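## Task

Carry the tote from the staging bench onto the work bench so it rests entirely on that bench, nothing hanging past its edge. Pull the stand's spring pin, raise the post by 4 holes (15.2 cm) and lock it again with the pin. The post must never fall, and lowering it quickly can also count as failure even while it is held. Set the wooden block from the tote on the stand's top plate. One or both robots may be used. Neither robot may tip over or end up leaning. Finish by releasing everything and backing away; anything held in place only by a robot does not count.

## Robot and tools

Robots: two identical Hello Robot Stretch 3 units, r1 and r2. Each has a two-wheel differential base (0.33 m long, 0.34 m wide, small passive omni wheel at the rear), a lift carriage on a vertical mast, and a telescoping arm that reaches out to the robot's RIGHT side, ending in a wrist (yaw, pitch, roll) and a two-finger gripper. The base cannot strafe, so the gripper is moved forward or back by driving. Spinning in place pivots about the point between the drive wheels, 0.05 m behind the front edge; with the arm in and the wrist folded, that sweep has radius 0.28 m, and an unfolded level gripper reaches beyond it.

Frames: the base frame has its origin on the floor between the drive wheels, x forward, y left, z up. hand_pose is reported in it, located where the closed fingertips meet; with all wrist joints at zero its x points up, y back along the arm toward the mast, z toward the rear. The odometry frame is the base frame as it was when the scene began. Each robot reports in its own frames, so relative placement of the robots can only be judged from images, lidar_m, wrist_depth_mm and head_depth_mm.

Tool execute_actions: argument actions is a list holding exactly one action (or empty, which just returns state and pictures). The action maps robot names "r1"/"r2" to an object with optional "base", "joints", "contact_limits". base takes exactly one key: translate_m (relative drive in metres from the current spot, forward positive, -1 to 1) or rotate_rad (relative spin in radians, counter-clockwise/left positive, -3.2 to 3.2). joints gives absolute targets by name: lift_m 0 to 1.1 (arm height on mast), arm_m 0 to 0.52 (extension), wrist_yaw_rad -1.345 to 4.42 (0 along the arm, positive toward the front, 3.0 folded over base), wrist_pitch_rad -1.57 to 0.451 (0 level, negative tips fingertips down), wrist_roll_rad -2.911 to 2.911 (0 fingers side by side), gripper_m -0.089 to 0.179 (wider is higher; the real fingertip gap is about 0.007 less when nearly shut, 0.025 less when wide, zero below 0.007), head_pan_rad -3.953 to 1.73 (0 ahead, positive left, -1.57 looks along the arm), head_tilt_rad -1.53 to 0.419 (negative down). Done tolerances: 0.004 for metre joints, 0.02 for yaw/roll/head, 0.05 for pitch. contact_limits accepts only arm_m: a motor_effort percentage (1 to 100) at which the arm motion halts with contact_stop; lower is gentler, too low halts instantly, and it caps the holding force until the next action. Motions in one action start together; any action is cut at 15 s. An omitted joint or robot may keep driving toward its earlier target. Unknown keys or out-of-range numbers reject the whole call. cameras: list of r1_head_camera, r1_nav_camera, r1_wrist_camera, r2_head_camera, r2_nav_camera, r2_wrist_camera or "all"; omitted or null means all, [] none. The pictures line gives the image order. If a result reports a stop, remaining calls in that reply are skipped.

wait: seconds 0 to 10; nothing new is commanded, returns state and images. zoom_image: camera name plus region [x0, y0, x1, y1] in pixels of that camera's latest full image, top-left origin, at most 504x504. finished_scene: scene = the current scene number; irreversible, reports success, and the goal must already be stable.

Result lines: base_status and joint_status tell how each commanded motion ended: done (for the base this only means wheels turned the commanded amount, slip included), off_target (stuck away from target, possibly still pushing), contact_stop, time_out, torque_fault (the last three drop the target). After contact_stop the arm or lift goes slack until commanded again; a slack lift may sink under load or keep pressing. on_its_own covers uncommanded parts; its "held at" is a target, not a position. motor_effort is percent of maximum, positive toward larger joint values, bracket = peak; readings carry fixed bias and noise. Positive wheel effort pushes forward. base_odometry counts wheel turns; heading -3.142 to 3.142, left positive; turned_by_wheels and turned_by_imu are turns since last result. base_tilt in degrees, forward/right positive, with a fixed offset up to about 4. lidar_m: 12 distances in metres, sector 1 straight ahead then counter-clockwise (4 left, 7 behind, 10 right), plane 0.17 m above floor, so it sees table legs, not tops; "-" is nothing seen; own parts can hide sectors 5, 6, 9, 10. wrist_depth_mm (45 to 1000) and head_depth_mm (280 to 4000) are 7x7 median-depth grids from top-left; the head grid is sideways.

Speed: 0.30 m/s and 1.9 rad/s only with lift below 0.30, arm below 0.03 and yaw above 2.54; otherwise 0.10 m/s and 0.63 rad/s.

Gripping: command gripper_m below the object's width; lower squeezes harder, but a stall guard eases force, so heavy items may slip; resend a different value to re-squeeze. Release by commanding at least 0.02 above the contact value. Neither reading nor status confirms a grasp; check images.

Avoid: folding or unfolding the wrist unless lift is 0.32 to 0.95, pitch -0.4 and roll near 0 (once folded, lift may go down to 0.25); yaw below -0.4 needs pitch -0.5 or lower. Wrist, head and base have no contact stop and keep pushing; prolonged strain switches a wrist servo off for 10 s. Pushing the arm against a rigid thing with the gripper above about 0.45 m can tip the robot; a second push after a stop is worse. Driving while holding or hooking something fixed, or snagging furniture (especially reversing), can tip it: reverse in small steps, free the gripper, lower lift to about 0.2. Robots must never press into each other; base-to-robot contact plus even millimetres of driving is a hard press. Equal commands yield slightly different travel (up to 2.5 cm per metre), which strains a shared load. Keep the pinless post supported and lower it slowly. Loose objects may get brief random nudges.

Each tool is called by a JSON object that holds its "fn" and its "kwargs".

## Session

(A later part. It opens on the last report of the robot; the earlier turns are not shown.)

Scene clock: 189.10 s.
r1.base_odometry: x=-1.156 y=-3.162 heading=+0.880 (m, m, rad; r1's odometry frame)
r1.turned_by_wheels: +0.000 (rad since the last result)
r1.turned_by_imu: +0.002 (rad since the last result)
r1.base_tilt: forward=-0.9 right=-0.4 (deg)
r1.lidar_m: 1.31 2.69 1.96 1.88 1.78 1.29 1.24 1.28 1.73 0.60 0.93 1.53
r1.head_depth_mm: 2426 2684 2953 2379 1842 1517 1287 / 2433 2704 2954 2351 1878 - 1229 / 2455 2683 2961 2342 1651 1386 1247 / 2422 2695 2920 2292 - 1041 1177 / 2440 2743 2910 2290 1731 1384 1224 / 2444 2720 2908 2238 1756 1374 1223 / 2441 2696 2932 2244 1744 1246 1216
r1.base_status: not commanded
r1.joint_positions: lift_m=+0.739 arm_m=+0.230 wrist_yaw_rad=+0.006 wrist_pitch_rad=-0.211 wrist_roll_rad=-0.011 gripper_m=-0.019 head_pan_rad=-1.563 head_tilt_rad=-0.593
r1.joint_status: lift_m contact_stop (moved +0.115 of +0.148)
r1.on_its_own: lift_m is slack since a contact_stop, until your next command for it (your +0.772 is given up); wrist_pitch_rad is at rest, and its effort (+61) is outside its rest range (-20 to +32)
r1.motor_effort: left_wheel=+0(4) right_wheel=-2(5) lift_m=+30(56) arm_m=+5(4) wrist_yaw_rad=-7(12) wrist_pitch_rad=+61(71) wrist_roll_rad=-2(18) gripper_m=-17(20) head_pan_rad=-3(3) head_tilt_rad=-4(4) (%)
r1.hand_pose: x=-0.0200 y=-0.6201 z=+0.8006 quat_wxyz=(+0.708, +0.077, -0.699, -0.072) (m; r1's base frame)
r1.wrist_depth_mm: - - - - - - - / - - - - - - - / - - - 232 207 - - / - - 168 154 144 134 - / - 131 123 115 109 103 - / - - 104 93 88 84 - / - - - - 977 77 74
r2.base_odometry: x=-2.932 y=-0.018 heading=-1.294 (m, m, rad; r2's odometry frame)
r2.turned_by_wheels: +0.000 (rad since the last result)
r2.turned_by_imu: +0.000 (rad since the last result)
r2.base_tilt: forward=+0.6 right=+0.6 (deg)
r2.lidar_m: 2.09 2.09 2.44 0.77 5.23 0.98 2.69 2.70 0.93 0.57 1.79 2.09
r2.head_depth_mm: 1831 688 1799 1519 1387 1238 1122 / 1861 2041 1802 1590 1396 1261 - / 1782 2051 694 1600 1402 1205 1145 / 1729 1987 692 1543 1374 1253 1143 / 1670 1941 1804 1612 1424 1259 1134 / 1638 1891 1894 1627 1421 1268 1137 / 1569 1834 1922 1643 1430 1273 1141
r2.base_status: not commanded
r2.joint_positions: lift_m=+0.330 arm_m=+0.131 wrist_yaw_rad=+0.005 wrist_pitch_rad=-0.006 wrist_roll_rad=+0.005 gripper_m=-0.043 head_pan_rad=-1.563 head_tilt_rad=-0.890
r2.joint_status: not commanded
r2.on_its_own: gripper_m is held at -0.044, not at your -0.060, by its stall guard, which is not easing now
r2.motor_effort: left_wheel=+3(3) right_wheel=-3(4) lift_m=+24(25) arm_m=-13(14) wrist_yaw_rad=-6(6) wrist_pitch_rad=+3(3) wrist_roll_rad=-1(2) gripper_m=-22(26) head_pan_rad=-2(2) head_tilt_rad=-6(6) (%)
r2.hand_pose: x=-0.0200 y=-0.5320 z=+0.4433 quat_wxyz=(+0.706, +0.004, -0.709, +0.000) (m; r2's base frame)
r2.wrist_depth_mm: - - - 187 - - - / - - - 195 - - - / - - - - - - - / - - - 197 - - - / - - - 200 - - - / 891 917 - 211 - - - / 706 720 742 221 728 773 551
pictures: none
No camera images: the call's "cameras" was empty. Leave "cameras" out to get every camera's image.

{"fn": "execute_actions", "kwargs": {"actions": [{"r1":{"joints":{"lift_m":0.72}}}], "cameras": ["r1_wrist_camera","r2_head_camera","r1_head_camera"]}}

Scene clock: 190.07 s.
r1.base_odometry: x=-1.156 y=-3.162 heading=+0.880 (m, m, rad; r1's odometry frame)
r1.turned_by_wheels: +0.000 (rad since the last result)
r1.turned_by_imu: +0.000 (rad since the last result)
r1.base_tilt: forward=-0.9 right=-0.4 (deg)
r1.lidar_m: 1.31 2.70 1.96 1.88 1.78 1.29 1.24 1.28 1.74 0.60 0.93 1.52
r1.head_depth_mm: 2424 2700 2946 2403 1834 1504 1261 / 2449 2701 2941 2375 1878 - - / 2445 2702 2943 2338 1820 - 1251 / 2463 2707 2934 2320 716 1047 1180 / 2451 2702 2951 2307 1725 1387 1225 / 2437 2716 2913 2276 1783 1369 1222 / 2445 2689 2909 2244 1744 1249 1216
r1.base_status: not commanded
r1.joint_positions: lift_m=+0.720 arm_m=+0.229 wrist_yaw_rad=+0.006 wrist_pitch_rad=-0.148 wrist_roll_rad=-0.011 gripper_m=-0.019 head_pan_rad=-1.563 head_tilt_rad=-0.593
r1.joint_status: all done
r1.on_its_own: wrist_pitch_rad is at rest, and its effort (+43) is outside its rest range (-20 to +32)
r1.motor_effort: left_wheel=+0(0) right_wheel=-2(2) lift_m=+26(30) arm_m=+9(9) wrist_yaw_rad=-6(7) wrist_pitch_rad=+43(60) wrist_roll_rad=-1(1) gripper_m=-18(19) head_pan_rad=-5(3) head_tilt_rad=-3(4) (%)
r1.hand_pose: x=-0.0200 y=-0.6240 z=+0.7971 quat_wxyz=(+0.710, +0.055, -0.701, -0.050) (m; r1's base frame)
r1.wrist_depth_mm: - - - - - - - / - - - - - - - / - - - - - - - / - - 171 154 140 130 - / - 127 118 110 102 97 - / - - 100 90 83 77 77 / - - - - - - 933
r2.base_odometry: x=-2.932 y=-0.018 heading=-1.294 (m, m, rad; r2's odometry frame)
r2.turned_by_wheels: +0.000 (rad since the last result)
r2.turned_by_imu: +0.000 (rad since the last result)
r2.base_tilt: forward=+0.6 right=+0.5 (deg)
r2.lidar_m: 2.09 2.09 2.44 0.77 5.23 0.98 2.70 2.70 0.93 0.57 1.79 2.09
r2.head_depth_mm: 1843 700 1785 1525 1383 1239 1115 / 1847 2077 1769 1597 1399 1256 - / 1791 2069 704 1602 1402 1204 1151 / 1738 1991 692 1553 1375 1249 1141 / 1680 1944 1805 1619 1420 1262 1134 / 1631 1880 1903 1623 1426 1266 1135 / 1581 1836 1917 1643 1429 1274 1144
r2.base_status: not commanded
r2.joint_positions: lift_m=+0.330 arm_m=+0.131 wrist_yaw_rad=+0.005 wrist_pitch_rad=-0.006 wrist_roll_rad=+0.005 gripper_m=-0.043 head_pan_rad=-1.563 head_tilt_rad=-0.890
r2.joint_status: not commanded
r2.on_its_own: gripper_m is held at -0.044, not at your -0.060, by its stall guard, which is not easing now
r2.motor_effort: left_wheel=+3(3) right_wheel=-3(4) lift_m=+25(25) arm_m=-14(13) wrist_yaw_rad=-6(5) wrist_pitch_rad=+3(3) wrist_roll_rad=-2(2) gripper_m=-22(22) head_pan_rad=-2(2) head_tilt_rad=-7(6) (%)
r2.hand_pose: x=-0.0200 y=-0.5320 z=+0.4433 quat_wxyz=(+0.706, +0.004, -0.709, +0.000) (m; r2's base frame)
r2.wrist_depth_mm: - - - 190 - - - / - - - 195 - - - / - - - - - - - / - - - 197 - - - / - - - 201 - - - / 920 951 - 211 - - - / 715 714 697 220 730 761 556
pictures: r1_head_camera (sideways: a quarter turn clockwise sets it upright), r1_wrist_camera, r2_head_camera (sideways: a quarter turn clockwise sets it upright)
Images, in order (width x height): r1_head_camera 896x504, r1_wrist_camera 644x364, r2_head_camera 896x504.

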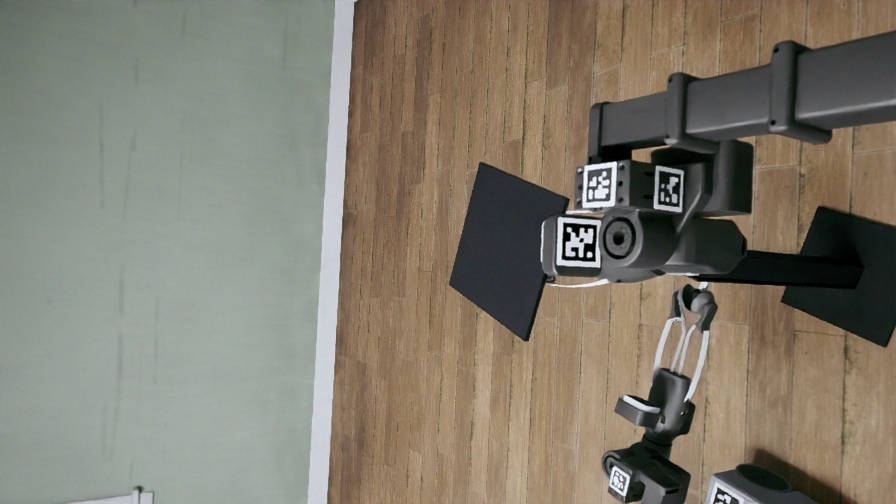

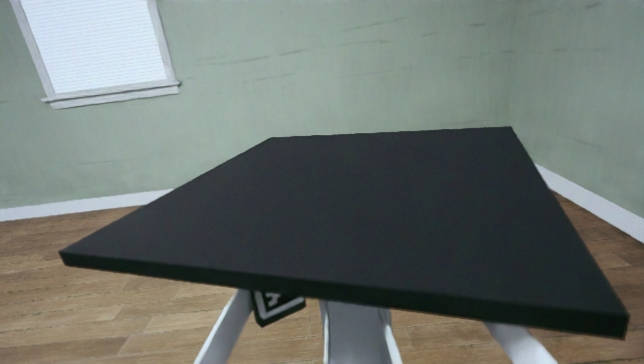

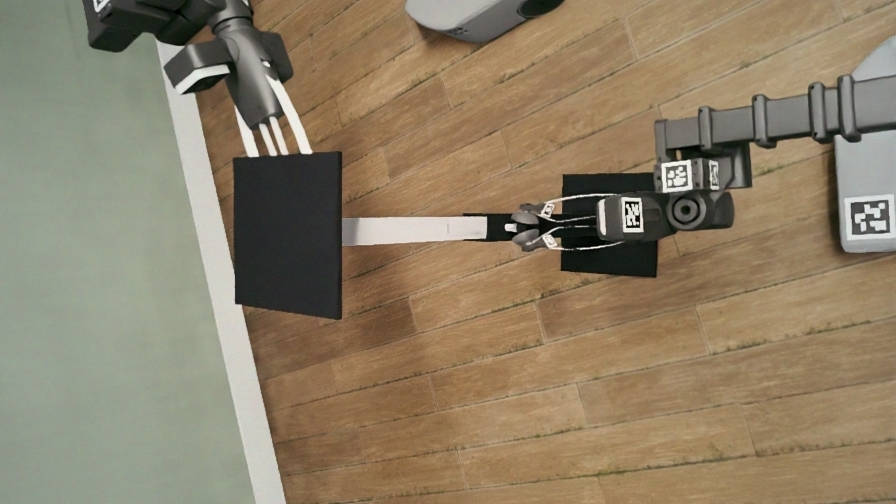

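{"fn": "execute_actions", "kwargs": {"actions": [{"r2":{"joints":{"gripper_m":-0.05,"arm_m":0.122}}}], "cameras": []}}

{"fn": "execute_actions", "kwargs": {"actions": [{"r1":{"joints":{"lift_m":0.78}}}], "cameras": ["r2_head_camera"]}}

Scene clock: 192.23 s.
r1.base_odometry: x=-1.156 y=-3.162 heading=+0.880 (m, m, rad; r1's odometry frame)
r1.turned_by_wheels: +0.000 (rad since the last result)
r1.turned_by_imu: +0.001 (rad since the last result)
r1.base_tilt: forward=-0.8 right=-0.4 (deg)
r1.lidar_m: 1.31 2.70 1.96 1.88 1.78 1.29 1.24 1.28 1.73 0.61 0.93 1.53
r1.head_depth_mm: 2443 2697 2975 2397 1848 1502 1262 / 2437 2702 2986 2371 1876 - - / 2456 2700 2967 2336 1812 - 1251 / 2453 2720 2919 2307 715 1048 1176 / 2449 2701 2913 2273 1725 1383 1227 / 2444 2683 2926 2261 1769 1380 1220 / 2458 2689 2919 2224 1755 1239 1218
r1.base_status: not commanded
r1.joint_positions: lift_m=+0.720 arm_m=+0.229 wrist_yaw_rad=+0.006 wrist_pitch_rad=-0.148 wrist_roll_rad=-0.011 gripper_m=-0.019 head_pan_rad=-1.563 head_tilt_rad=-0.593
r1.joint_status: not commanded
r1.on_its_own: wrist_pitch_rad is at rest, and its effort (+43) is outside its rest range (-20 to +32)
r1.motor_effort: left_wheel=+0(0) right_wheel=-2(2) lift_m=+26(26) arm_m=+10(10) wrist_yaw_rad=-7(6) wrist_pitch_rad=+43(43) wrist_roll_rad=-2(2) gripper_m=-18(18) head_pan_rad=-4(3) head_tilt_rad=-4(4) (%)
r1.hand_pose: x=-0.0200 y=-0.6240 z=+0.7971 quat_wxyz=(+0.710, +0.055, -0.701, -0.050) (m; r1's base frame)
r1.wrist_depth_mm: - - - - - - - / - - - - - - - / - - - - - - - / - - 170 154 140 130 - / - 127 117 109 103 96 - / - - 100 90 82 77 77 / - - - - - - 960
r2.base_odometry: x=-2.932 y=-0.018 heading=-1.294 (m, m, rad; r2's odometry frame)
r2.turned_by_wheels: +0.000 (rad since the last result)
r2.turned_by_imu: +0.000 (rad since the last result)
r2.base_tilt: forward=+0.4 right=+0.5 (deg)
r2.lidar_m: 2.09 2.09 2.44 0.77 5.21 0.97 2.69 2.71 0.93 0.57 1.79 2.09
r2.head_depth_mm: 1848 701 1797 1509 1390 1241 1117 / 1850 2068 1761 1595 1397 1261 - / 1789 2053 703 1604 1402 - 1147 / 1725 2001 694 1548 1389 1237 1148 / 1679 1947 1798 1620 1415 1262 1135 / 1635 1903 1895 1628 1423 1265 1141 / 1582 1822 1916 1639 1436 1271 1143
r2.base_status: not commanded
r2.joint_positions: lift_m=+0.330 arm_m=+0.123 wrist_yaw_rad=+0.005 wrist_pitch_rad=-0.005 wrist_roll_rad=+0.005 gripper_m=-0.049 head_pan_rad=-1.563 head_tilt_rad=-0.890
r2.joint_status: all done
r2.motor_effort: left_wheel=+3(3) right_wheel=-3(4) lift_m=+24(25) arm_m=-11(14) wrist_yaw_rad=-5(6) wrist_pitch_rad=+3(3) wrist_roll_rad=-1(2) gripper_m=-23(58) head_pan_rad=-2(1) head_tilt_rad=-6(7) (%)
r2.hand_pose: x=-0.0200 y=-0.5238 z=+0.4435 quat_wxyz=(+0.706, +0.004, -0.709, +0.000) (m; r2's base frame)
r2.wrist_depth_mm: - - - 196 - - - / - - - 211 - - - / - - - - - - - / - - - 205 - - - / - - - - - - - / 903 901 - 221 - - - / 700 715 727 228 744 770 567
pictures: none
No camera images: the call's "cameras" was empty. Leave "cameras" out to get every camera's image.

Scene clock: 193.77 s.
r1.base_odometry: x=-1.156 y=-3.162 heading=+0.880 (m, m, rad; r1's odometry frame)
r1.turned_by_wheels: +0.000 (rad since the last result)
r1.turned_by_imu: +0.000 (rad since the last result)
r1.base_tilt: forward=-0.9 right=-0.4 (deg)
r1.lidar_m: 1.32 2.70 1.96 1.88 1.77 1.29 1.24 1.28 1.73 0.60 0.93 1.53
r1.head_depth_mm: 2415 2702 2961 2384 1847 1498 1286 / 2441 2685 2953 2362 1900 - 1232 / 2459 2694 2941 2328 1764 1384 1248 / 2443 2728 2909 2321 - 1046 1174 / 2439 2712 2941 2276 1717 1384 1227 / 2445 2713 2931 2264 1768 1372 1224 / 2441 2694 2888 2238 1741 1245 1218
r1.base_status: not commanded
r1.joint_positions: lift_m=+0.737 arm_m=+0.230 wrist_yaw_rad=+0.007 wrist_pitch_rad=-0.198 wrist_roll_rad=-0.008 gripper_m=-0.019 head_pan_rad=-1.563 head_tilt_rad=-0.594
r1.joint_status: lift_m contact_stop (moved +0.017 of +0.060)
r1.on_its_own: lift_m is slack since a contact_stop, until your next command for it (your +0.780 is given up); wrist_pitch_rad is at rest, and its effort (+57) is outside its rest range (-20 to +32)
r1.motor_effort: left_wheel=+1(2) right_wheel=-3(4) lift_m=+30(58) arm_m=+3(10) wrist_yaw_rad=-6(12) wrist_pitch_rad=+57(70) wrist_roll_rad=-3(17) gripper_m=-18(18) head_pan_rad=-2(3) head_tilt_rad=-4(4) (%)
r1.hand_pose: x=-0.0199 y=-0.6212 z=+0.8018 quat_wxyz=(+0.707, +0.073, -0.700, -0.068) (m; r1's base frame)
r1.wrist_depth_mm: - - - - - - - / - - - - - - - / - - - 241 215 - - / - - 172 157 145 136 - / - 135 125 117 110 104 - / - - 103 94 89 85 - / - - - - 205 77 73
r2.base_odometry: x=-2.932 y=-0.018 heading=-1.294 (m, m, rad; r2's odometry frame)
r2.turned_by_wheels: +0.000 (rad since the last result)
r2.turned_by_imu: +0.000 (rad since the last result)
r2.base_tilt: forward=+0.5 right=+0.5 (deg)
r2.lidar_m: 2.08 2.09 2.44 0.77 5.24 0.97 2.70 2.70 0.93 0.57 1.79 2.09
r2.head_depth_mm: 1817 687 1795 1526 1389 1237 1119 / 1850 2063 1811 1586 1401 1259 - / 1778 2052 692 1597 1403 - 1151 / 1735 1991 690 1549 1383 1245 1149 / 1681 1955 1796 1616 1421 1259 1131 / 1632 1895 1901 1633 1416 1268 1143 / 1587 1834 1918 1634 1432 1275 1143
r2.base_status: not commanded
r2.joint_positions: lift_m=+0.330 arm_m=+0.123 wrist_yaw_rad=+0.005 wrist_pitch_rad=-0.005 wrist_roll_rad=+0.005 gripper_m=-0.049 head_pan_rad=-1.563 head_tilt_rad=-0.890
r2.joint_status: not commanded
r2.motor_effort: left_wheel=+3(3) right_wheel=-3(3) lift_m=+25(25) arm_m=-11(11) wrist_yaw_rad=-6(6) wrist_pitch_rad=+2(2) wrist_roll_rad=-2(2) gripper_m=-22(22) head_pan_rad=-2(2) head_tilt_rad=-6(5) (%)
r2.hand_pose: x=-0.0200 y=-0.5238 z=+0.4435 quat_wxyz=(+0.706, +0.004, -0.709, +0.000) (m; r2's base frame)
r2.wrist_depth_mm: - - - 195 - - - / - - - 207 - - - / - - - - - - - / - - - 205 - - - / - - - - - - - / 924 905 - 220 - - - / 700 711 714 230 723 764 556
pictures: r2_head_camera (sideways: a quarter turn clockwise sets it upright)
Images, in order (width x height): r2_head_camera 896x504.

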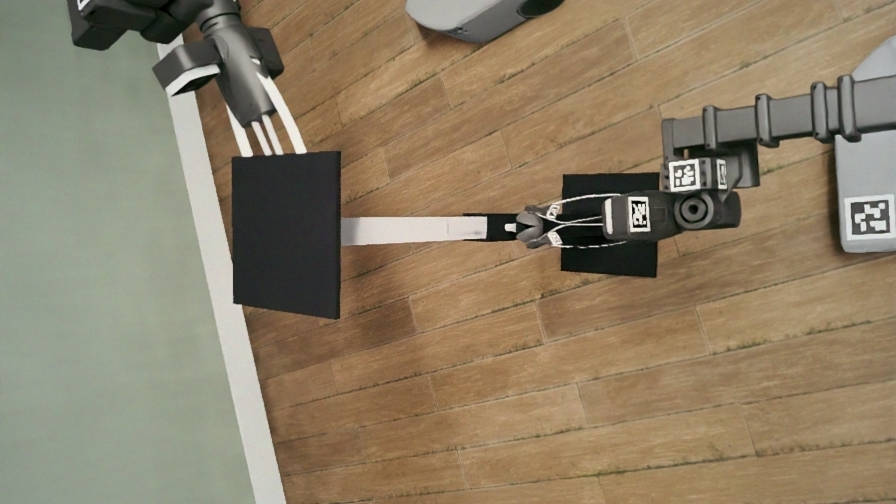

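{"fn": "execute_actions", "kwargs": {"actions": [{"r2":{"joints":{"gripper_m":0.06}},"r1":{"joints":{"lift_m":0.705}}}], "cameras": []}}

{"fn": "execute_actions", "kwargs": {"actions": [{"r2":{"joints":{"arm_m":0.147}}}], "cameras": []}}

{"fn": "execute_actions", "kwargs": {"actions": [{"r2":{"joints":{"gripper_m":-0.06}}}], "cameras": []}}

{"fn": "execute_actions", "kwargs": {"actions": [{"r2":{"joints":{"arm_m":0.122}}}], "cameras": []}}

{"fn": "execute_actions", "kwargs": {"actions": [{"r1":{"joints":{"lift_m":0.78}}}], "cameras": ["r2_head_camera"]}}

Scene clock: 195.60 s.
r1.base_odometry: x=-1.156 y=-3.162 heading=+0.880 (m, m, rad; r1's odometry frame)
r1.turned_by_wheels: +0.000 (rad since the last result)
r1.turned_by_imu: +0.000 (rad since the last result)
r1.base_tilt: forward=-0.9 right=-0.4 (deg)
r1.lidar_m: 1.32 2.70 1.96 1.88 1.78 1.29 1.24 1.28 1.73 0.60 0.93 1.52
r1.head_depth_mm: 2447 2666 2974 2398 1842 1496 1258 / 2454 2694 2978 2363 1875 - - / 2453 2706 2946 2341 1799 - 1249 / 2468 2700 2916 2312 716 1034 1180 / 2449 2712 2912 2299 1729 1412 1224 / 2438 2700 2944 2249 1759 1340 1228 / 2437 2694 2933 2227 1755 1231 1217
r1.base_status: not commanded
r1.joint_positions: lift_m=+0.705 arm_m=+0.229 wrist_yaw_rad=+0.006 wrist_pitch_rad=-0.090 wrist_roll_rad=-0.008 gripper_m=-0.019 head_pan_rad=-1.563 head_tilt_rad=-0.594
r1.joint_status: all done
r1.motor_effort: left_wheel=+0(1) right_wheel=-2(4) lift_m=+23(29) arm_m=+12(10) wrist_yaw_rad=-6(7) wrist_pitch_rad=+26(56) wrist_roll_rad=-3(2) gripper_m=-18(18) head_pan_rad=-3(2) head_tilt_rad=-4(3) (%)
r1.hand_pose: x=-0.0200 y=-0.6271 z=+0.7969 quat_wxyz=(+0.710, +0.034, -0.703, -0.030) (m; r1's base frame)
r1.wrist_depth_mm: - - - - - - - / - - - - - - - / - - - - - - - / - - 180 159 142 127 - / - 126 115 105 98 91 - / - - 99 88 80 73 68 / - - - - - - -
r2.base_odometry: x=-2.932 y=-0.018 heading=-1.294 (m, m, rad; r2's odometry frame)
r2.turned_by_wheels: +0.000 (rad since the last result)
r2.turned_by_imu: +0.000 (rad since the last result)
r2.base_tilt: forward=+0.5 right=+0.5 (deg)
r2.lidar_m: 2.09 2.09 2.44 0.77 5.23 0.98 2.70 2.70 0.93 0.57 1.79 2.09
r2.head_depth_mm: 1870 706 1802 1517 1388 1245 1117 / 1860 2083 1769 1589 1397 1262 - / 1790 2065 707 1613 1392 - 1152 / 1737 1985 693 1546 1368 1252 1147 / 1684 1943 1803 1620 1423 1260 1129 / 1628 1887 1898 1638 1427 1269 1139 / 1587 1822 1904 1630 1434 1272 1146
r2.base_status: not commanded
r2.joint_positions: lift_m=+0.330 arm_m=+0.122 wrist_yaw_rad=+0.004 wrist_pitch_rad=-0.016 wrist_roll_rad=+0.005 gripper_m=+0.060 head_pan_rad=-1.563 head_tilt_rad=-0.890
r2.joint_status: all done
r2.motor_effort: left_wheel=+2(3) right_wheel=-2(3) lift_m=+25(24) arm_m=-5(11) wrist_yaw_rad=-4(6) wrist_pitch_rad=+8(8) wrist_roll_rad=-1(1) gripper_m=+0(91) head_pan_rad=-3(3) head_tilt_rad=-6(6) (%)
r2.hand_pose: x=-0.0205 y=-0.5232 z=+0.4406 quat_wxyz=(+0.706, +0.007, -0.709, -0.005) (m; r2's base frame)
r2.wrist_depth_mm: - - - 195 - - - / - - - - - - - / - - - - - - - / - - - 206 - - - / - - - 212 - - - / 874 922 824 223 - - - / 695 692 711 232 744 750 545
pictures: none
No camera images: the call's "cameras" was empty. Leave "cameras" out to get every camera's image.

Scene clock: 196.73 s.
r1.base_odometry: x=-1.156 y=-3.162 heading=+0.880 (m, m, rad; r1's odometry frame)
r1.turned_by_wheels: +0.000 (rad since the last result)
r1.turned_by_imu: +0.000 (rad since the last result)
r1.base_tilt: forward=-0.9 right=-0.5 (deg)
r1.lidar_m: 1.31 2.70 1.96 1.88 1.78 1.29 1.24 1.28 1.73 0.61 0.93 1.53
r1.head_depth_mm: 2434 2697 2943 2387 1835 1493 1260 / 2460 2718 2953 2365 1870 - - / 2440 2710 2971 2320 1803 - 1250 / 2435 2670 2886 2302 715 1016 1175 / 2467 2690 2946 2272 1725 1388 1227 / 2447 2705 2947 2269 1767 1345 1226 / 2453 2709 2901 2247 1754 1234 1217
r1.base_status: not commanded
r1.joint_positions: lift_m=+0.705 arm_m=+0.229 wrist_yaw_rad=+0.006 wrist_pitch_rad=-0.090 wrist_roll_rad=-0.008 gripper_m=-0.019 head_pan_rad=-1.563 head_tilt_rad=-0.594
r1.joint_status: not commanded
r1.motor_effort: left_wheel=+0(0) right_wheel=-2(1) lift_m=+23(23) arm_m=+10(10) wrist_yaw_rad=-6(6) wrist_pitch_rad=+26(26) wrist_roll_rad=-3(3) gripper_m=-19(19) head_pan_rad=-3(3) head_tilt_rad=-4(4) (%)
r1.hand_pose: x=-0.0200 y=-0.6271 z=+0.7969 quat_wxyz=(+0.710, +0.034, -0.703, -0.030) (m; r1's base frame)
r1.wrist_depth_mm: - - - - - - - / - - - - - - - / - - - - - - - / - - 180 158 142 128 - / - 126 115 105 98 91 - / - - 99 88 80 73 68 / - - - - - - -
r2.base_odometry: x=-2.932 y=-0.018 heading=-1.294 (m, m, rad; r2's odometry frame)
r2.turned_by_wheels: +0.000 (rad since the last result)
r2.turned_by_imu: +0.000 (rad since the last result)
r2.base_tilt: forward=+0.5 right=+0.5 (deg)
r2.lidar_m: 2.09 2.09 2.44 0.77 5.20 0.97 2.70 2.69 0.93 0.57 1.79 2.09
r2.head_depth_mm: 1840 707 1798 1528 1389 1240 1118 / 1851 2089 1754 1596 1398 1232 - / 1773 2043 707 1590 1399 1212 1150 / 1729 1974 694 1551 1362 1250 1143 / 1686 1944 1798 1626 1410 1257 1133 / 1641 1890 1898 1632 1437 1264 1140 / 1594 1846 1909 1644 1430 1265 1145
r2.base_status: not commanded
r2.joint_positions: lift_m=+0.330 arm_m=+0.147 wrist_yaw_rad=+0.003 wrist_pitch_rad=-0.016 wrist_roll_rad=+0.005 gripper_m=+0.060 head_pan_rad=-1.563 head_tilt_rad=-0.890
r2.joint_status: all done
r2.motor_effort: left_wheel=+2(3) right_wheel=-2(2) lift_m=+24(25) arm_m=+6(7) wrist_yaw_rad=-3(4) wrist_pitch_rad=+8(8) wrist_roll_rad=-2(1) gripper_m=+0(0) head_pan_rad=-3(2) head_tilt_rad=-6(6) (%)
r2.hand_pose: x=-0.0206 y=-0.5474 z=+0.4405 quat_wxyz=(+0.706, +0.007, -0.709, -0.005) (m; r2's base frame)
r2.wrist_depth_mm: - - - 174 - - - / - - - 179 - - - / - - - 184 - - - / - - - 181 - - - / - - - 185 - - - / 921 887 843 194 - - - / 701 714 708 202 726 740 544
pictures: none
No camera images: the call's "cameras" was empty. Leave "cameras" out to get every camera's image.

Scene clock: 198.40 s.
r1.base_odometry: x=-1.156 y=-3.162 heading=+0.880 (m, m, rad; r1's odometry frame)
r1.turned_by_wheels: +0.000 (rad since the last result)
r1.turned_by_imu: +0.000 (rad since the last result)
r1.base_tilt: forward=-0.8 right=-0.5 (deg)
r1.lidar_m: 1.31 2.70 1.96 1.88 1.78 1.29 1.24 1.28 1.73 0.60 0.93 1.53
r1.head_depth_mm: 2430 2684 2964 2399 1831 1494 1266 / 2462 2700 2961 2356 1885 - - / 2447 2694 2974 2340 1814 - 1246 / 2446 2702 2926 2310 716 1008 1180 / 2452 2693 2938 2282 1721 1389 1222 / 2453 2693 2897 2266 1767 1343 1221 / 2452 2708 2946 2247 1753 1230 1216
r1.base_status: not commanded
r1.joint_positions: lift_m=+0.705 arm_m=+0.229 wrist_yaw_rad=+0.006 wrist_pitch_rad=-0.090 wrist_roll_rad=-0.008 gripper_m=-0.019 head_pan_rad=-1.563 head_tilt_rad=-0.594
r1.joint_status: not commanded
r1.motor_effort: left_wheel=+0(0) right_wheel=-1(2) lift_m=+23(23) arm_m=+10(10) wrist_yaw_rad=-6(6) wrist_pitch_rad=+26(26) wrist_roll_rad=-3(3) gripper_m=-18(18) head_pan_rad=-3(3) head_tilt_rad=-4(3) (%)
r1.hand_pose: x=-0.0200 y=-0.6271 z=+0.7969 quat_wxyz=(+0.710, +0.034, -0.703, -0.030) (m; r1's base frame)
r1.wrist_depth_mm: - - - - - - - / - - - - - - - / - - - - - - - / - - 180 159 142 128 - / - 125 115 105 97 91 - / - - 99 88 80 73 68 / - - - - - - -
r2.base_odometry: x=-2.932 y=-0.018 heading=-1.294 (m, m, rad; r2's odometry frame)
r2.turned_by_wheels: +0.000 (rad since the last result)
r2.turned_by_imu: +0.000 (rad since the last result)
r2.base_tilt: forward=+0.4 right=+0.6 (deg)
r2.lidar_m: 2.09 2.09 2.44 0.77 5.22 0.97 2.69 2.70 0.93 0.57 1.79 2.09
r2.head_depth_mm: 1854 705 1788 1520 1384 1238 1120 / 1840 2100 1752 1596 1406 1242 - / 1779 2052 703 1600 1401 1212 1151 / 1737 1976 693 1549 1383 1252 1147 / 1683 1942 1805 1616 1425 1260 1135 / 1619 1881 1907 1631 1433 1265 1144 / 1581 1820 1904 1631 1424 1270 1143
r2.base_status: not commanded
r2.joint_positions: lift_m=+0.330 arm_m=+0.147 wrist_yaw_rad=+0.003 wrist_pitch_rad=-0.013 wrist_roll_rad=+0.005 gripper_m=-0.059 head_pan_rad=-1.563 head_tilt_rad=-0.890
r2.joint_status: all done
r2.motor_effort: left_wheel=+2(2) right_wheel=-3(2) lift_m=+24(24) arm_m=-1(6) wrist_yaw_rad=-4(3) wrist_pitch_rad=+6(8) wrist_roll_rad=-2(1) gripper_m=-30(100) head_pan_rad=-2(2) head_tilt_rad=-6(6) (%)
r2.hand_pose: x=-0.0206 y=-0.5480 z=+0.4415 quat_wxyz=(+0.706, +0.006, -0.709, -0.004) (m; r2's base frame)
r2.wrist_depth_mm: - - - 173 - - - / - - - 178 - - - / - - - 183 - - - / - - - 181 - - - / - - - 184 - - - / 920 920 - 173 - - - / 694 722 721 202 738 750 550
pictures: none
No camera images: the call's "cameras" was empty. Leave "cameras" out to get every camera's image.

Scene clock: 199.53 s.
r1.base_odometry: x=-1.156 y=-3.162 heading=+0.880 (m, m, rad; r1's odometry frame)
r1.turned_by_wheels: +0.000 (rad since the last result)
r1.turned_by_imu: +0.000 (rad since the last result)
r1.base_tilt: forward=-1.0 right=-0.4 (deg)
r1.lidar_m: 1.32 2.70 1.96 1.88 1.78 1.29 1.24 1.28 1.74 0.61 0.93 1.53
r1.head_depth_mm: 2448 2661 2994 2381 1851 1499 1262 / 2448 2705 2975 2358 1873 - - / 2441 2685 2964 2344 1816 - 1248 / 2455 2708 2888 2292 731 1041 1177 / 2445 2711 2918 2288 1709 1389 1223 / 2446 2714 2894 2262 1769 1374 1223 / 2451 2701 2914 2249 1739 1246 1216
r1.base_status: not commanded
r1.joint_positions: lift_m=+0.705 arm_m=+0.229 wrist_yaw_rad=+0.006 wrist_pitch_rad=-0.122 wrist_roll_rad=-0.009 gripper_m=-0.019 head_pan_rad=-1.563 head_tilt_rad=-0.594
r1.joint_status: not commanded
r1.on_its_own: wrist_pitch_rad is at rest, and its effort (+35) is outside its rest range (-20 to +32)
r1.motor_effort: left_wheel=+1(1) right_wheel=-2(3) lift_m=+27(27) arm_m=+11(10) wrist_yaw_rad=-6(6) wrist_pitch_rad=+35(39) wrist_roll_rad=-3(3) gripper_m=-19(19) head_pan_rad=-4(2) head_tilt_rad=-4(4) (%)
r1.hand_pose: x=-0.0200 y=-0.6255 z=+0.7886 quat_wxyz=(+0.709, +0.046, -0.702, -0.041) (m; r1's base frame)
r1.wrist_depth_mm: - - - - - - - / - - - - - - - / - - - - - - - / - - 178 160 143 131 - / - 130 119 110 103 96 - / - - 98 88 81 76 76 / - - - - - - 942
r2.base_odometry: x=-2.932 y=-0.018 heading=-1.294 (m, m, rad; r2's odometry frame)
r2.turned_by_wheels: +0.000 (rad since the last result)
r2.turned_by_imu: +0.000 (rad since the last result)
r2.base_tilt: forward=+0.5 right=+0.6 (deg)
r2.lidar_m: 2.09 2.09 2.44 0.77 5.21 0.98 2.70 2.70 0.93 0.57 1.79 2.09
r2.head_depth_mm: 1852 710 1795 1526 1382 1236 1117 / 1857 2067 1770 1588 1395 1261 - / 1794 2063 721 1600 1407 - 1154 / 1734 1968 705 1543 1383 1249 1149 / 1686 1945 1795 1627 1416 1263 1135 / 1637 1896 1907 1623 1421 1267 1137 / 1581 1828 1913 1644 1437 1273 1142
r2.base_status: not commanded
r2.joint_positions: lift_m=+0.330 arm_m=+0.123 wrist_yaw_rad=+0.006 wrist_pitch_rad=-0.004 wrist_roll_rad=+0.005 gripper_m=-0.053 head_pan_rad=-1.563 head_tilt_rad=-0.890
r2.joint_status: all done
r2.on_its_own: gripper_m is held at -0.053, not at your -0.060, by its stall guard, which is still easing
r2.motor_effort: left_wheel=+2(4) right_wheel=-3(5) lift_m=+25(25) arm_m=-11(22) wrist_yaw_rad=-5(6) wrist_pitch_rad=+2(6) wrist_roll_rad=-2(2) gripper_m=-4(31) head_pan_rad=-2(2) head_tilt_rad=-6(5) (%)
r2.hand_pose: x=-0.0200 y=-0.5239 z=+0.4436 quat_wxyz=(+0.706, +0.004, -0.709, +0.000) (m; r2's base frame)
r2.wrist_depth_mm: - - - 196 - - - / - - - 206 - - - / - - - - - - - / - - - 208 - - - / - - - - - - - / 946 915 950 220 - - - / 724 735 742 229 737 784 549
pictures: none
No camera images: the call's "cameras" was empty. Leave "cameras" out to get every camera's image.

Scene clock: 201.03 s.
r1.base_odometry: x=-1.156 y=-3.162 heading=+0.880 (m, m, rad; r1's odometry frame)
r1.turned_by_wheels: +0.000 (rad since the last result)
r1.turned_by_imu: +0.001 (rad since the last result)
r1.base_tilt: forward=-0.9 right=-0.4 (deg)
r1.lidar_m: 1.31 2.70 1.96 1.88 1.77 1.28 1.24 1.28 1.74 0.61 0.93 1.52
r1.head_depth_mm: 2418 2670 2954 2394 1839 1506 1288 / 2476 2695 2927 2352 1889 - - / 2437 2684 2951 2333 1766 - 1241 / 2437 2707 2929 2312 - 1048 1175 / 2447 2720 2895 2280 1718 1388 1221 / 2440 2705 2901 2263 1760 1376 1224 / 2435 2691 2932 2240 1746 1294 1217
r1.base_status: not commanded
r1.joint_positions: lift_m=+0.735 arm_m=+0.230 wrist_yaw_rad=+0.006 wrist_pitch_rad=-0.184 wrist_roll_rad=-0.003 gripper_m=-0.019 head_pan_rad=-1.563 head_tilt_rad=-0.594
r1.joint_status: lift_m contact_stop (moved +0.030 of +0.075)
r1.on_its_own: lift_m is slack since a contact_stop, until your next command for it (your +0.780 is given up); wrist_pitch_rad is at rest, and its effort (+52) is outside its rest range (-20 to +32)
r1.motor_effort: left_wheel=+1(5) right_wheel=-2(6) lift_m=+29(57) arm_m=+2(10) wrist_yaw_rad=-6(11) wrist_pitch_rad=+52(66) wrist_roll_rad=-4(17) gripper_m=-17(18) head_pan_rad=-3(3) head_tilt_rad=-3(4) (%)
r1.hand_pose: x=-0.0200 y=-0.6223 z=+0.8029 quat_wxyz=(+0.706, +0.067, -0.702, -0.063) (m; r1's base frame)
r1.wrist_depth_mm: - - - - - - - / - - - - - - - / - - - - - - - / - - 178 162 148 138 - / - 137 127 119 112 105 - / - 118 103 94 89 85 - / - - - - 180 76 72
r2.base_odometry: x=-2.932 y=-0.018 heading=-1.294 (m, m, rad; r2's odometry frame)
r2.turned_by_wheels: +0.000 (rad since the last result)
r2.turned_by_imu: +0.000 (rad since the last result)
r2.base_tilt: forward=+0.6 right=+0.6 (deg)
r2.lidar_m: 2.09 2.09 2.44 0.77 5.25 0.98 2.70 2.70 0.93 0.57 1.79 2.09
r2.head_depth_mm: 1837 692 1794 1523 1385 1237 1116 / 1858 2055 1804 1580 1392 1263 - / 1794 2059 692 1606 1395 - 1147 / 1730 1974 691 1548 1384 1246 1142 / 1677 1945 1801 1617 1416 1261 1132 / 1632 1885 1889 1630 1425 1262 1135 / 1579 1838 1913 1635 1436 1275 1142
r2.base_status: not commanded
r2.joint_positions: lift_m=+0.330 arm_m=+0.123 wrist_yaw_rad=+0.005 wrist_pitch_rad=-0.004 wrist_roll_rad=+0.005 gripper_m=-0.049 head_pan_rad=-1.563 head_tilt_rad=-0.890
r2.joint_status: not commanded
r2.on_its_own: gripper_m is held at -0.050, not at your -0.060, by its stall guard, which is not easing now
r2.motor_effort: left_wheel=+3(3) right_wheel=-3(3) lift_m=+24(25) arm_m=-10(11) wrist_yaw_rad=-6(6) wrist_pitch_rad=+2(2) wrist_roll_rad=-1(1) gripper_m=-22(24) head_pan_rad=-3(2) head_tilt_rad=-6(6) (%)
r2.hand_pose: x=-0.0201 y=-0.5238 z=+0.4436 quat_wxyz=(+0.706, +0.004, -0.709, +0.000) (m; r2's base frame)
r2.wrist_depth_mm: - - - 197 - - - / - - - 209 - - - / - - - - - - - / - - - 205 - - - / - - - - - - - / 920 915 963 218 - - - / 714 710 714 229 760 768 550
pictures: r2_head_camera (sideways: a quarter turn clockwise sets it upright)
Images, in order (width x height): r2_head_camera 896x504.

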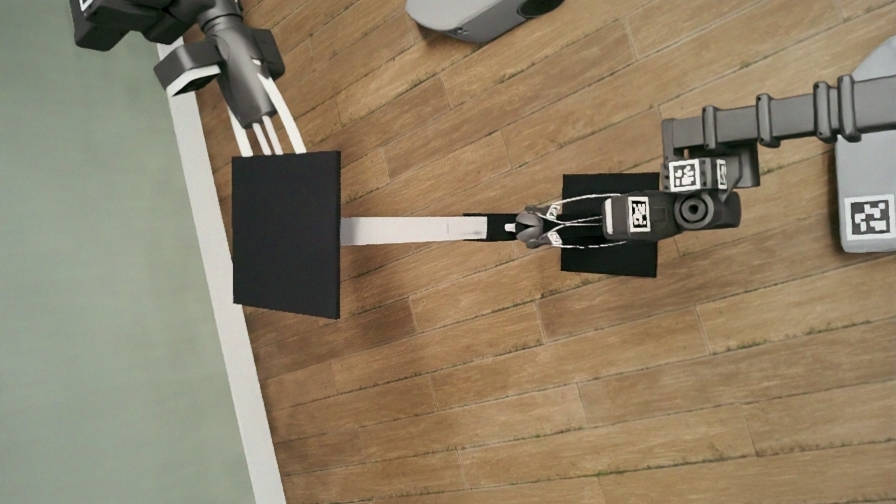

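{"fn": "execute_actions", "kwargs": {"actions": [{"r2":{"joints":{"gripper_m":0.06}},"r1":{"joints":{"lift_m":0.718}}}], "cameras": []}}

{"fn": "execute_actions", "kwargs": {"actions": [{"r2":{"joints":{"arm_m":0.15}}}], "cameras": []}}

{"fn": "execute_actions", "kwargs": {"actions": [{"r2":{"joints":{"gripper_m":-0.06}}}], "cameras": []}}

{"fn": "execute_actions", "kwargs": {"actions": [{"r2":{"joints":{"arm_m":0.128}}}], "cameras": []}}

{"fn": "execute_actions", "kwargs": {"actions": [{"r1":{"joints":{"lift_m":0.85}}}], "cameras": ["r2_head_camera"]}}

Scene clock: 202.87 s.
r1.base_odometry: x=-1.156 y=-3.162 heading=+0.880 (m, m, rad; r1's odometry frame)
r1.turned_by_wheels: +0.000 (rad since the last result)
r1.turned_by_imu: +0.000 (rad since the last result)
r1.base_tilt: forward=-0.9 right=-0.6 (deg)
r1.lidar_m: 1.32 2.71 1.96 1.88 1.78 1.29 1.24 1.28 1.74 0.61 0.93 1.52
r1.head_depth_mm: 2462 2698 2969 2391 1838 1497 1262 / 2445 2699 2950 2368 1873 - - / 2467 2704 2970 2344 1810 - 1243 / 2441 2704 2930 2297 715 1047 1177 / 2439 2721 2896 2282 1724 1419 1225 / 2450 2705 2908 2267 1762 1343 1226 / 2439 2686 2908 2235 1746 1254 1214
r1.base_status: not commanded
r1.joint_positions: lift_m=+0.718 arm_m=+0.229 wrist_yaw_rad=+0.005 wrist_pitch_rad=-0.131 wrist_roll_rad=-0.005 gripper_m=-0.019 head_pan_rad=-1.563 head_tilt_rad=-0.594
r1.joint_status: all done
r1.on_its_own: wrist_pitch_rad is at rest, and its effort (+38) is outside its rest range (-20 to +32)
r1.motor_effort: left_wheel=+0(1) right_wheel=-2(2) lift_m=+25(30) arm_m=+7(8) wrist_yaw_rad=-5(6) wrist_pitch_rad=+38(52) wrist_roll_rad=-3(4) gripper_m=-18(19) head_pan_rad=-3(2) head_tilt_rad=-3(3) (%)
r1.hand_pose: x=-0.0202 y=-0.6252 z=+0.7995 quat_wxyz=(+0.708, +0.048, -0.703, -0.045) (m; r1's base frame)
r1.wrist_depth_mm: - - - - - - - / - - - - - - - / - - - - - - - / - - 183 163 148 136 - / - 134 123 114 106 99 - / - - 101 90 83 79 79 / - - - - - - 70
r2.base_odometry: x=-2.932 y=-0.018 heading=-1.294 (m, m, rad; r2's odometry frame)
r2.turned_by_wheels: +0.000 (rad since the last result)
r2.turned_by_imu: +0.000 (rad since the last result)
r2.base_tilt: forward=+0.5 right=+0.6 (deg)
r2.lidar_m: 2.09 2.09 2.44 0.77 5.19 0.98 2.69 2.70 0.93 0.57 1.79 2.09
r2.head_depth_mm: 1860 703 1802 1516 1385 1239 1116 / 1849 2093 1763 1593 1396 1265 - / 1784 2063 703 1595 1401 - 1147 / 1741 1974 696 1551 1370 1255 1146 / 1681 1946 1803 1613 1424 1263 1139 / 1635 1877 1896 1634 1424 1264 1136 / 1585 1824 1912 1629 1428 1273 1141
r2.base_status: not commanded
r2.joint_positions: lift_m=+0.330 arm_m=+0.122 wrist_yaw_rad=+0.004 wrist_pitch_rad=-0.016 wrist_roll_rad=+0.005 gripper_m=+0.060 head_pan_rad=-1.563 head_tilt_rad=-0.890
r2.joint_status: all done
r2.motor_effort: left_wheel=+2(3) right_wheel=-2(2) lift_m=+25(25) arm_m=-5(10) wrist_yaw_rad=-3(5) wrist_pitch_rad=+8(8) wrist_roll_rad=-2(2) gripper_m=+0(89) head_pan_rad=-2(1) head_tilt_rad=-6(6) (%)
r2.hand_pose: x=-0.0205 y=-0.5232 z=+0.4406 quat_wxyz=(+0.706, +0.007, -0.709, -0.005) (m; r2's base frame)
r2.wrist_depth_mm: - - - 197 - - - / - - - - - - - / - - - - - - - / - - - 207 - - - / - - - 212 - - - / 892 926 830 224 - - - / 703 728 722 231 735 746 541
pictures: none
No camera images: the call's "cameras" was empty. Leave "cameras" out to get every camera's image.

Scene clock: 204.03 s.
r1.base_odometry: x=-1.156 y=-3.162 heading=+0.880 (m, m, rad; r1's odometry frame)
r1.turned_by_wheels: +0.000 (rad since the last result)
r1.turned_by_imu: +0.000 (rad since the last result)
r1.base_tilt: forward=-0.9 right=-0.4 (deg)
r1.lidar_m: 1.31 2.69 1.96 1.88 1.78 1.29 1.24 1.28 1.74 0.60 0.93 1.53
r1.head_depth_mm: 2442 2708 2980 2387 1836 1498 1263 / 2462 2684 2969 2350 1883 - - / 2431 2703 2966 2327 1809 - 1242 / 2478 2697 2925 2308 717 1014 1177 / 2452 2698 2975 2280 1727 1387 1221 / 2444 2716 2894 2255 1766 1348 1227 / 2451 2744 2910 2271 1746 1244 1215
r1.base_status: not commanded
r1.joint_positions: lift_m=+0.718 arm_m=+0.229 wrist_yaw_rad=+0.005 wrist_pitch_rad=-0.131 wrist_roll_rad=-0.005 gripper_m=-0.019 head_pan_rad=-1.563 head_tilt_rad=-0.594
r1.joint_status: not commanded
r1.on_its_own: wrist_pitch_rad is at rest, and its effort (+38) is outside its rest range (-20 to +32)
r1.motor_effort: left_wheel=+0(1) right_wheel=-2(2) lift_m=+25(25) arm_m=+8(8) wrist_yaw_rad=-5(5) wrist_pitch_rad=+38(38) wrist_roll_rad=-3(4) gripper_m=-18(19) head_pan_rad=-3(3) head_tilt_rad=-4(4) (%)
r1.hand_pose: x=-0.0202 y=-0.6252 z=+0.7995 quat_wxyz=(+0.708, +0.048, -0.703, -0.045) (m; r1's base frame)
r1.wrist_depth_mm: - - - - - - - / - - - - - - - / - - - - - - - / - - 184 164 147 137 - / - 133 123 114 106 99 - / - - 101 90 83 79 79 / - - - - - - 70
r2.base_odometry: x=-2.932 y=-0.018 heading=-1.294 (m, m, rad; r2's odometry frame)
r2.turned_by_wheels: +0.000 (rad since the last result)
r2.turned_by_imu: +0.000 (rad since the last result)
r2.base_tilt: forward=+0.5 right=+0.6 (deg)
r2.lidar_m: 2.09 2.09 2.44 0.77 5.22 0.97 2.69 2.70 0.93 0.57 1.79 2.09
r2.head_depth_mm: 1842 699 1784 1529 1391 1237 1111 / 1853 2069 1772 1591 1397 1243 - / 1782 2050 706 1594 1398 1207 1145 / 1733 1967 694 1540 1376 1241 1141 / 1672 1940 1801 1623 1418 1264 1128 / 1632 1889 1903 1631 1434 1264 1139 / 1590 1836 1909 1634 1429 1270 1140
r2.base_status: not commanded
r2.joint_positions: lift_m=+0.330 arm_m=+0.150 wrist_yaw_rad=+0.003 wrist_pitch_rad=-0.016 wrist_roll_rad=+0.005 gripper_m=+0.060 head_pan_rad=-1.563 head_tilt_rad=-0.890
r2.joint_status: all done
r2.motor_effort: left_wheel=+2(2) right_wheel=-2(3) lift_m=+25(24) arm_m=+6(6) wrist_yaw_rad=-3(4) wrist_pitch_rad=+8(8) wrist_roll_rad=-2(2) gripper_m=-1(0) head_pan_rad=-2(2) head_tilt_rad=-6(6) (%)
r2.hand_pose: x=-0.0206 y=-0.5504 z=+0.4405 quat_wxyz=(+0.706, +0.007, -0.709, -0.005) (m; r2's base frame)
r2.wrist_depth_mm: - - - 170 - - - / - - - 176 - - - / - - - 181 - - - / - - - 179 - - - / - - - 184 - - - / 875 915 830 192 - - - / 708 701 719 199 742 743 551
pictures: none
No camera images: the call's "cameras" was empty. Leave "cameras" out to get every camera's image.

Scene clock: 205.70 s.
r1.base_odometry: x=-1.156 y=-3.162 heading=+0.880 (m, m, rad; r1's odometry frame)
r1.turned_by_wheels: +0.000 (rad since the last result)
r1.turned_by_imu: +0.000 (rad since the last result)
r1.base_tilt: forward=-1.0 right=-0.4 (deg)
r1.lidar_m: 1.31 2.70 1.96 1.88 1.78 1.29 1.24 1.28 1.73 0.61 0.93 1.52
r1.head_depth_mm: 2435 2695 2936 2395 1834 1498 1265 / 2427 2698 2977 2371 1887 - - / 2436 2697 2963 2324 1805 - 1250 / 2456 2689 2918 2317 715 1033 1172 / 2456 2700 2933 2295 1727 1385 1226 / 2455 2695 2892 2267 1764 1345 1224 / 2443 2718 2918 2243 1757 1250 1220
r1.base_status: not commanded
r1.joint_positions: lift_m=+0.718 arm_m=+0.229 wrist_yaw_rad=+0.005 wrist_pitch_rad=-0.131 wrist_roll_rad=-0.005 gripper_m=-0.019 head_pan_rad=-1.563 head_tilt_rad=-0.594
r1.joint_status: not commanded
r1.on_its_own: wrist_pitch_rad is at rest, and its effort (+38) is outside its rest range (-20 to +32)
r1.motor_effort: left_wheel=+0(0) right_wheel=-2(1) lift_m=+25(26) arm_m=+8(7) wrist_yaw_rad=-5(6) wrist_pitch_rad=+38(38) wrist_roll_rad=-4(4) gripper_m=-18(18) head_pan_rad=-3(3) head_tilt_rad=-4(4) (%)
r1.hand_pose: x=-0.0202 y=-0.6252 z=+0.7995 quat_wxyz=(+0.708, +0.048, -0.703, -0.045) (m; r1's base frame)
r1.wrist_depth_mm: - - - - - - - / - - - - - - - / - - - - - - - / - - 183 164 148 136 - / - 134 123 114 106 99 - / - - 101 90 83 78 79 / - - - - - - 71
r2.base_odometry: x=-2.932 y=-0.018 heading=-1.294 (m, m, rad; r2's odometry frame)
r2.turned_by_wheels: +0.000 (rad since the last result)
r2.turned_by_imu: +0.000 (rad since the last result)
r2.base_tilt: forward=+0.5 right=+0.5 (deg)
r2.lidar_m: 2.08 2.09 2.44 0.77 5.24 0.97 2.70 2.70 0.93 0.57 1.79 2.09
r2.head_depth_mm: 1847 702 1806 1522 1384 1244 1120 / 1842 2083 1774 1584 1397 1252 - / 1790 2046 703 1604 1416 1211 1152 / 1739 1993 696 1544 1381 1244 1140 / 1680 1960 1805 1623 1430 1264 1132 / 1629 1880 1886 1637 1424 1260 1136 / 1593 1829 1912 1644 1427 1273 1139
r2.base_status: not commanded
r2.joint_positions: lift_m=+0.330 arm_m=+0.150 wrist_yaw_rad=-0.004 wrist_pitch_rad=-0.015 wrist_roll_rad=+0.006 gripper_m=-0.058 head_pan_rad=-1.563 head_tilt_rad=-0.890
r2.joint_status: all done
r2.motor_effort: left_wheel=+2(2) right_wheel=-3(3) lift_m=+25(25) arm_m=+6(6) wrist_yaw_rad=+5(5) wrist_pitch_rad=+7(8) wrist_roll_rad=-2(2) gripper_m=-32(100) head_pan_rad=-2(2) head_tilt_rad=-6(6) (%)
r2.hand_pose: x=-0.0225 y=-0.5505 z=+0.4409 quat_wxyz=(+0.705, +0.004, -0.709, -0.007) (m; r2's base frame)
r2.wrist_depth_mm: - - - 169 - - - / - - - 176 - - - / - - - 181 - - - / - - - 179 - - - / - - - 182 - - - / 905 894 913 191 - - - / 701 718 716 199 735 738 546
pictures: none
No camera images: the call's "cameras" was empty. Leave "cameras" out to get every camera's image.

Scene clock: 207.13 s.
r1.base_odometry: x=-1.156 y=-3.162 heading=+0.880 (m, m, rad; r1's odometry frame)
r1.turned_by_wheels: +0.000 (rad since the last result)
r1.turned_by_imu: +0.000 (rad since the last result)
r1.base_tilt: forward=-0.9 right=-0.3 (deg)
r1.lidar_m: 1.32 2.71 1.96 1.88 1.78 1.29 1.24 1.28 1.74 0.61 0.93 1.52
r1.head_depth_mm: 2458 2683 2961 2395 1852 1502 1268 / 2454 2697 2965 2382 1873 - - / 2446 2678 2982 2332 1810 - 1250 / 2456 2698 2929 2304 716 1047 1179 / 2449 2685 2936 2291 1727 1387 1227 / 2475 2715 2935 2269 1760 1375 1221 / 2469 2724 2926 2255 1748 1295 1218
r1.base_status: not commanded
r1.joint_positions: lift_m=+0.718 arm_m=+0.229 wrist_yaw_rad=+0.005 wrist_pitch_rad=-0.136 wrist_roll_rad=-0.005 gripper_m=-0.019 head_pan_rad=-1.563 head_tilt_rad=-0.594
r1.joint_status: not commanded
r1.on_its_own: wrist_pitch_rad is at rest, and its effort (+39) is outside its rest range (-20 to +32)
r1.motor_effort: left_wheel=+0(0) right_wheel=-1(2) lift_m=+26(26) arm_m=+8(7) wrist_yaw_rad=-5(5) wrist_pitch_rad=+39(40) wrist_roll_rad=-4(4) gripper_m=-18(19) head_pan_rad=-3(3) head_tilt_rad=-4(4) (%)
r1.hand_pose: x=-0.0203 y=-0.6249 z=+0.7982 quat_wxyz=(+0.708, +0.050, -0.703, -0.046) (m; r1's base frame)
r1.wrist_depth_mm: - - - - - - - / - - - - - - - / - - - - - - - / - - 182 163 148 136 - / - 134 124 115 106 100 - / - - 101 90 84 79 80 / - - - - - 76 70
r2.base_odometry: x=-2.932 y=-0.018 heading=-1.294 (m, m, rad; r2's odometry frame)
r2.turned_by_wheels: +0.000 (rad since the last result)
r2.turned_by_imu: +0.000 (rad since the last result)
r2.base_tilt: forward=+0.5 right=+0.6 (deg)
r2.lidar_m: 2.09 2.09 2.44 0.77 5.24 0.97 2.69 2.70 0.93 0.57 1.79 2.09
r2.head_depth_mm: 1841 702 1796 1516 1386 1232 1118 / 1845 2069 1773 1587 1397 1253 - / 1786 2044 693 1595 1404 1204 1146 / 1737 1983 696 1543 1370 1259 1146 / 1679 1944 1805 1632 1416 1261 1135 / 1625 1876 1887 1636 1426 1267 1142 / 1593 1837 1909 1643 1439 1264 1145
r2.base_status: not commanded
r2.joint_positions: lift_m=+0.330 arm_m=+0.129 wrist_yaw_rad=+0.005 wrist_pitch_rad=-0.001 wrist_roll_rad=+0.006 gripper_m=-0.052 head_pan_rad=-1.563 head_tilt_rad=-0.890
r2.joint_status: all done
r2.on_its_own: gripper_m is held at -0.053, not at your -0.060, by its stall guard, which is still easing
r2.motor_effort: left_wheel=+2(6) right_wheel=-3(6) lift_m=+25(25) arm_m=-14(25) wrist_yaw_rad=-5(6) wrist_pitch_rad=+1(7) wrist_roll_rad=-2(2) gripper_m=-26(33) head_pan_rad=-2(2) head_tilt_rad=-7(5) (%)
r2.hand_pose: x=-0.0201 y=-0.5301 z=+0.4445 quat_wxyz=(+0.705, +0.002, -0.709, +0.001) (m; r2's base frame)
r2.wrist_depth_mm: - - - 191 - - - / - - - 198 - - - / - - - - - - - / - - - 198 - - - / - - - - - - - / 913 894 - 211 - - - / 716 731 729 220 745 774 560
pictures: none
No camera images: the call's "cameras" was empty. Leave "cameras" out to get every camera's image.

Scene clock: 208.60 s.
r1.base_odometry: x=-1.156 y=-3.162 heading=+0.880 (m, m, rad; r1's odometry frame)
r1.turned_by_wheels: +0.000 (rad since the last result)
r1.turned_by_imu: +0.000 (rad since the last result)
r1.base_tilt: forward=-0.9 right=-0.4 (deg)
r1.lidar_m: 1.32 2.70 1.96 1.88 1.78 1.29 1.24 1.28 1.75 0.61 0.93 1.53
r1.head_depth_mm: 2428 2708 2962 2390 1844 1495 1284 / 2441 2698 2947 2380 1889 - - / 2446 2683 2955 2336 1759 1373 1246 / 2451 2706 2932 2293 - 1050 1181 / 2433 2722 2948 2272 1733 1390 1222 / 2437 2724 2898 2260 1765 1373 1221 / 2453 2730 2942 2234 1751 1292 1216
r1.base_status: not commanded
r1.joint_positions: lift_m=+0.735 arm_m=+0.230 wrist_yaw_rad=+0.006 wrist_pitch_rad=-0.185 wrist_roll_rad=-0.001 gripper_m=-0.019 head_pan_rad=-1.563 head_tilt_rad=-0.594
r1.joint_status: lift_m contact_stop (moved +0.017 of +0.132)
r1.on_its_own: lift_m is slack since a contact_stop, until your next command for it (your +0.850 is given up); wrist_pitch_rad is at rest, and its effort (+53) is outside its rest range (-20 to +32)
r1.motor_effort: left_wheel=+1(3) right_wheel=-2(4) lift_m=+30(56) arm_m=+3(7) wrist_yaw_rad=-6(11) wrist_pitch_rad=+53(66) wrist_roll_rad=-5(20) gripper_m=-18(18) head_pan_rad=-3(2) head_tilt_rad=-4(4) (%)
r1.hand_pose: x=-0.0200 y=-0.6222 z=+0.8031 quat_wxyz=(+0.705, +0.068, -0.703, -0.063) (m; r1's base frame)
r1.wrist_depth_mm: - - - - - - - / - - - - - - - / - - - - 222 - - / - - 178 162 148 138 - / - 138 128 119 111 104 - / - 118 104 94 89 85 - / - - - - 180 76 72
r2.base_odometry: x=-2.932 y=-0.018 heading=-1.294 (m, m, rad; r2's odometry frame)
r2.turned_by_wheels: +0.000 (rad since the last result)
r2.turned_by_imu: +0.000 (rad since the last result)
r2.base_tilt: forward=+0.5 right=+0.6 (deg)
r2.lidar_m: 2.09 2.09 2.44 0.77 5.24 0.97 2.70 2.70 0.93 0.57 1.79 2.09
r2.head_depth_mm: 1835 690 1791 1527 1385 1241 1119 / 1841 2054 1801 1595 1394 1256 - / 1794 2068 691 1605 1399 1198 1149 / 1728 1981 691 1547 1376 1257 1145 / 1686 1922 1798 1613 1423 1264 1135 / 1635 1878 1882 1630 1427 1261 1137 / 1580 1824 1898 1638 1422 1270 1143
r2.base_status: not commanded
r2.joint_positions: lift_m=+0.330 arm_m=+0.129 wrist_yaw_rad=+0.005 wrist_pitch_rad=-0.001 wrist_roll_rad=+0.006 gripper_m=-0.046 head_pan_rad=-1.563 head_tilt_rad=-0.890
r2.joint_status: not commanded
r2.on_its_own: gripper_m is held at -0.047, not at your -0.060, by its stall guard, which is still easing
r2.motor_effort: left_wheel=+3(2) right_wheel=-3(3) lift_m=+24(24) arm_m=-13(14) wrist_yaw_rad=-5(6) wrist_pitch_rad=+1(1) wrist_roll_rad=-2(2) gripper_m=-23(26) head_pan_rad=-3(3) head_tilt_rad=-6(6) (%)
r2.hand_pose: x=-0.0201 y=-0.5301 z=+0.4445 quat_wxyz=(+0.705, +0.002, -0.709, +0.001) (m; r2's base frame)
r2.wrist_depth_mm: - - - 191 - - - / - - - 198 - - - / - - - - - - - / - - - 198 - - - / - - - - - - - / 914 947 932 212 - - - / 720 717 723 221 743 761 550
pictures: r2_head_camera (sideways: a quarter turn clockwise sets it upright)
Images, in order (width x height): r2_head_camera 896x504.

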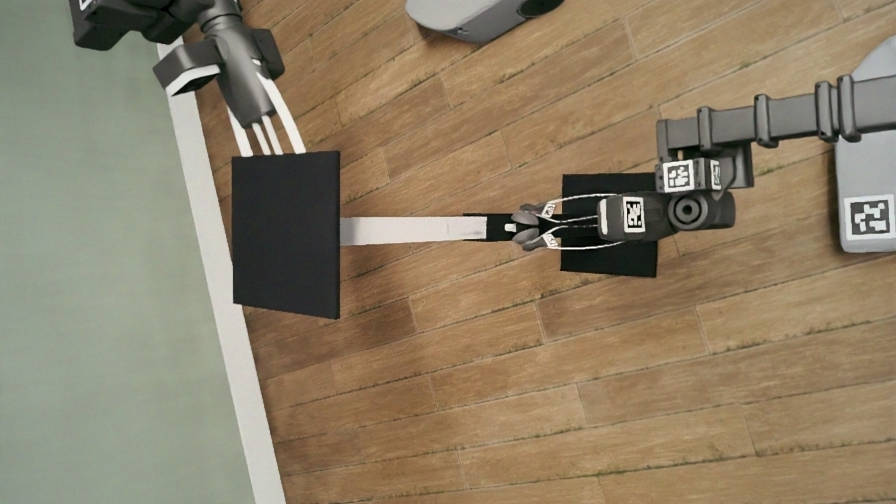

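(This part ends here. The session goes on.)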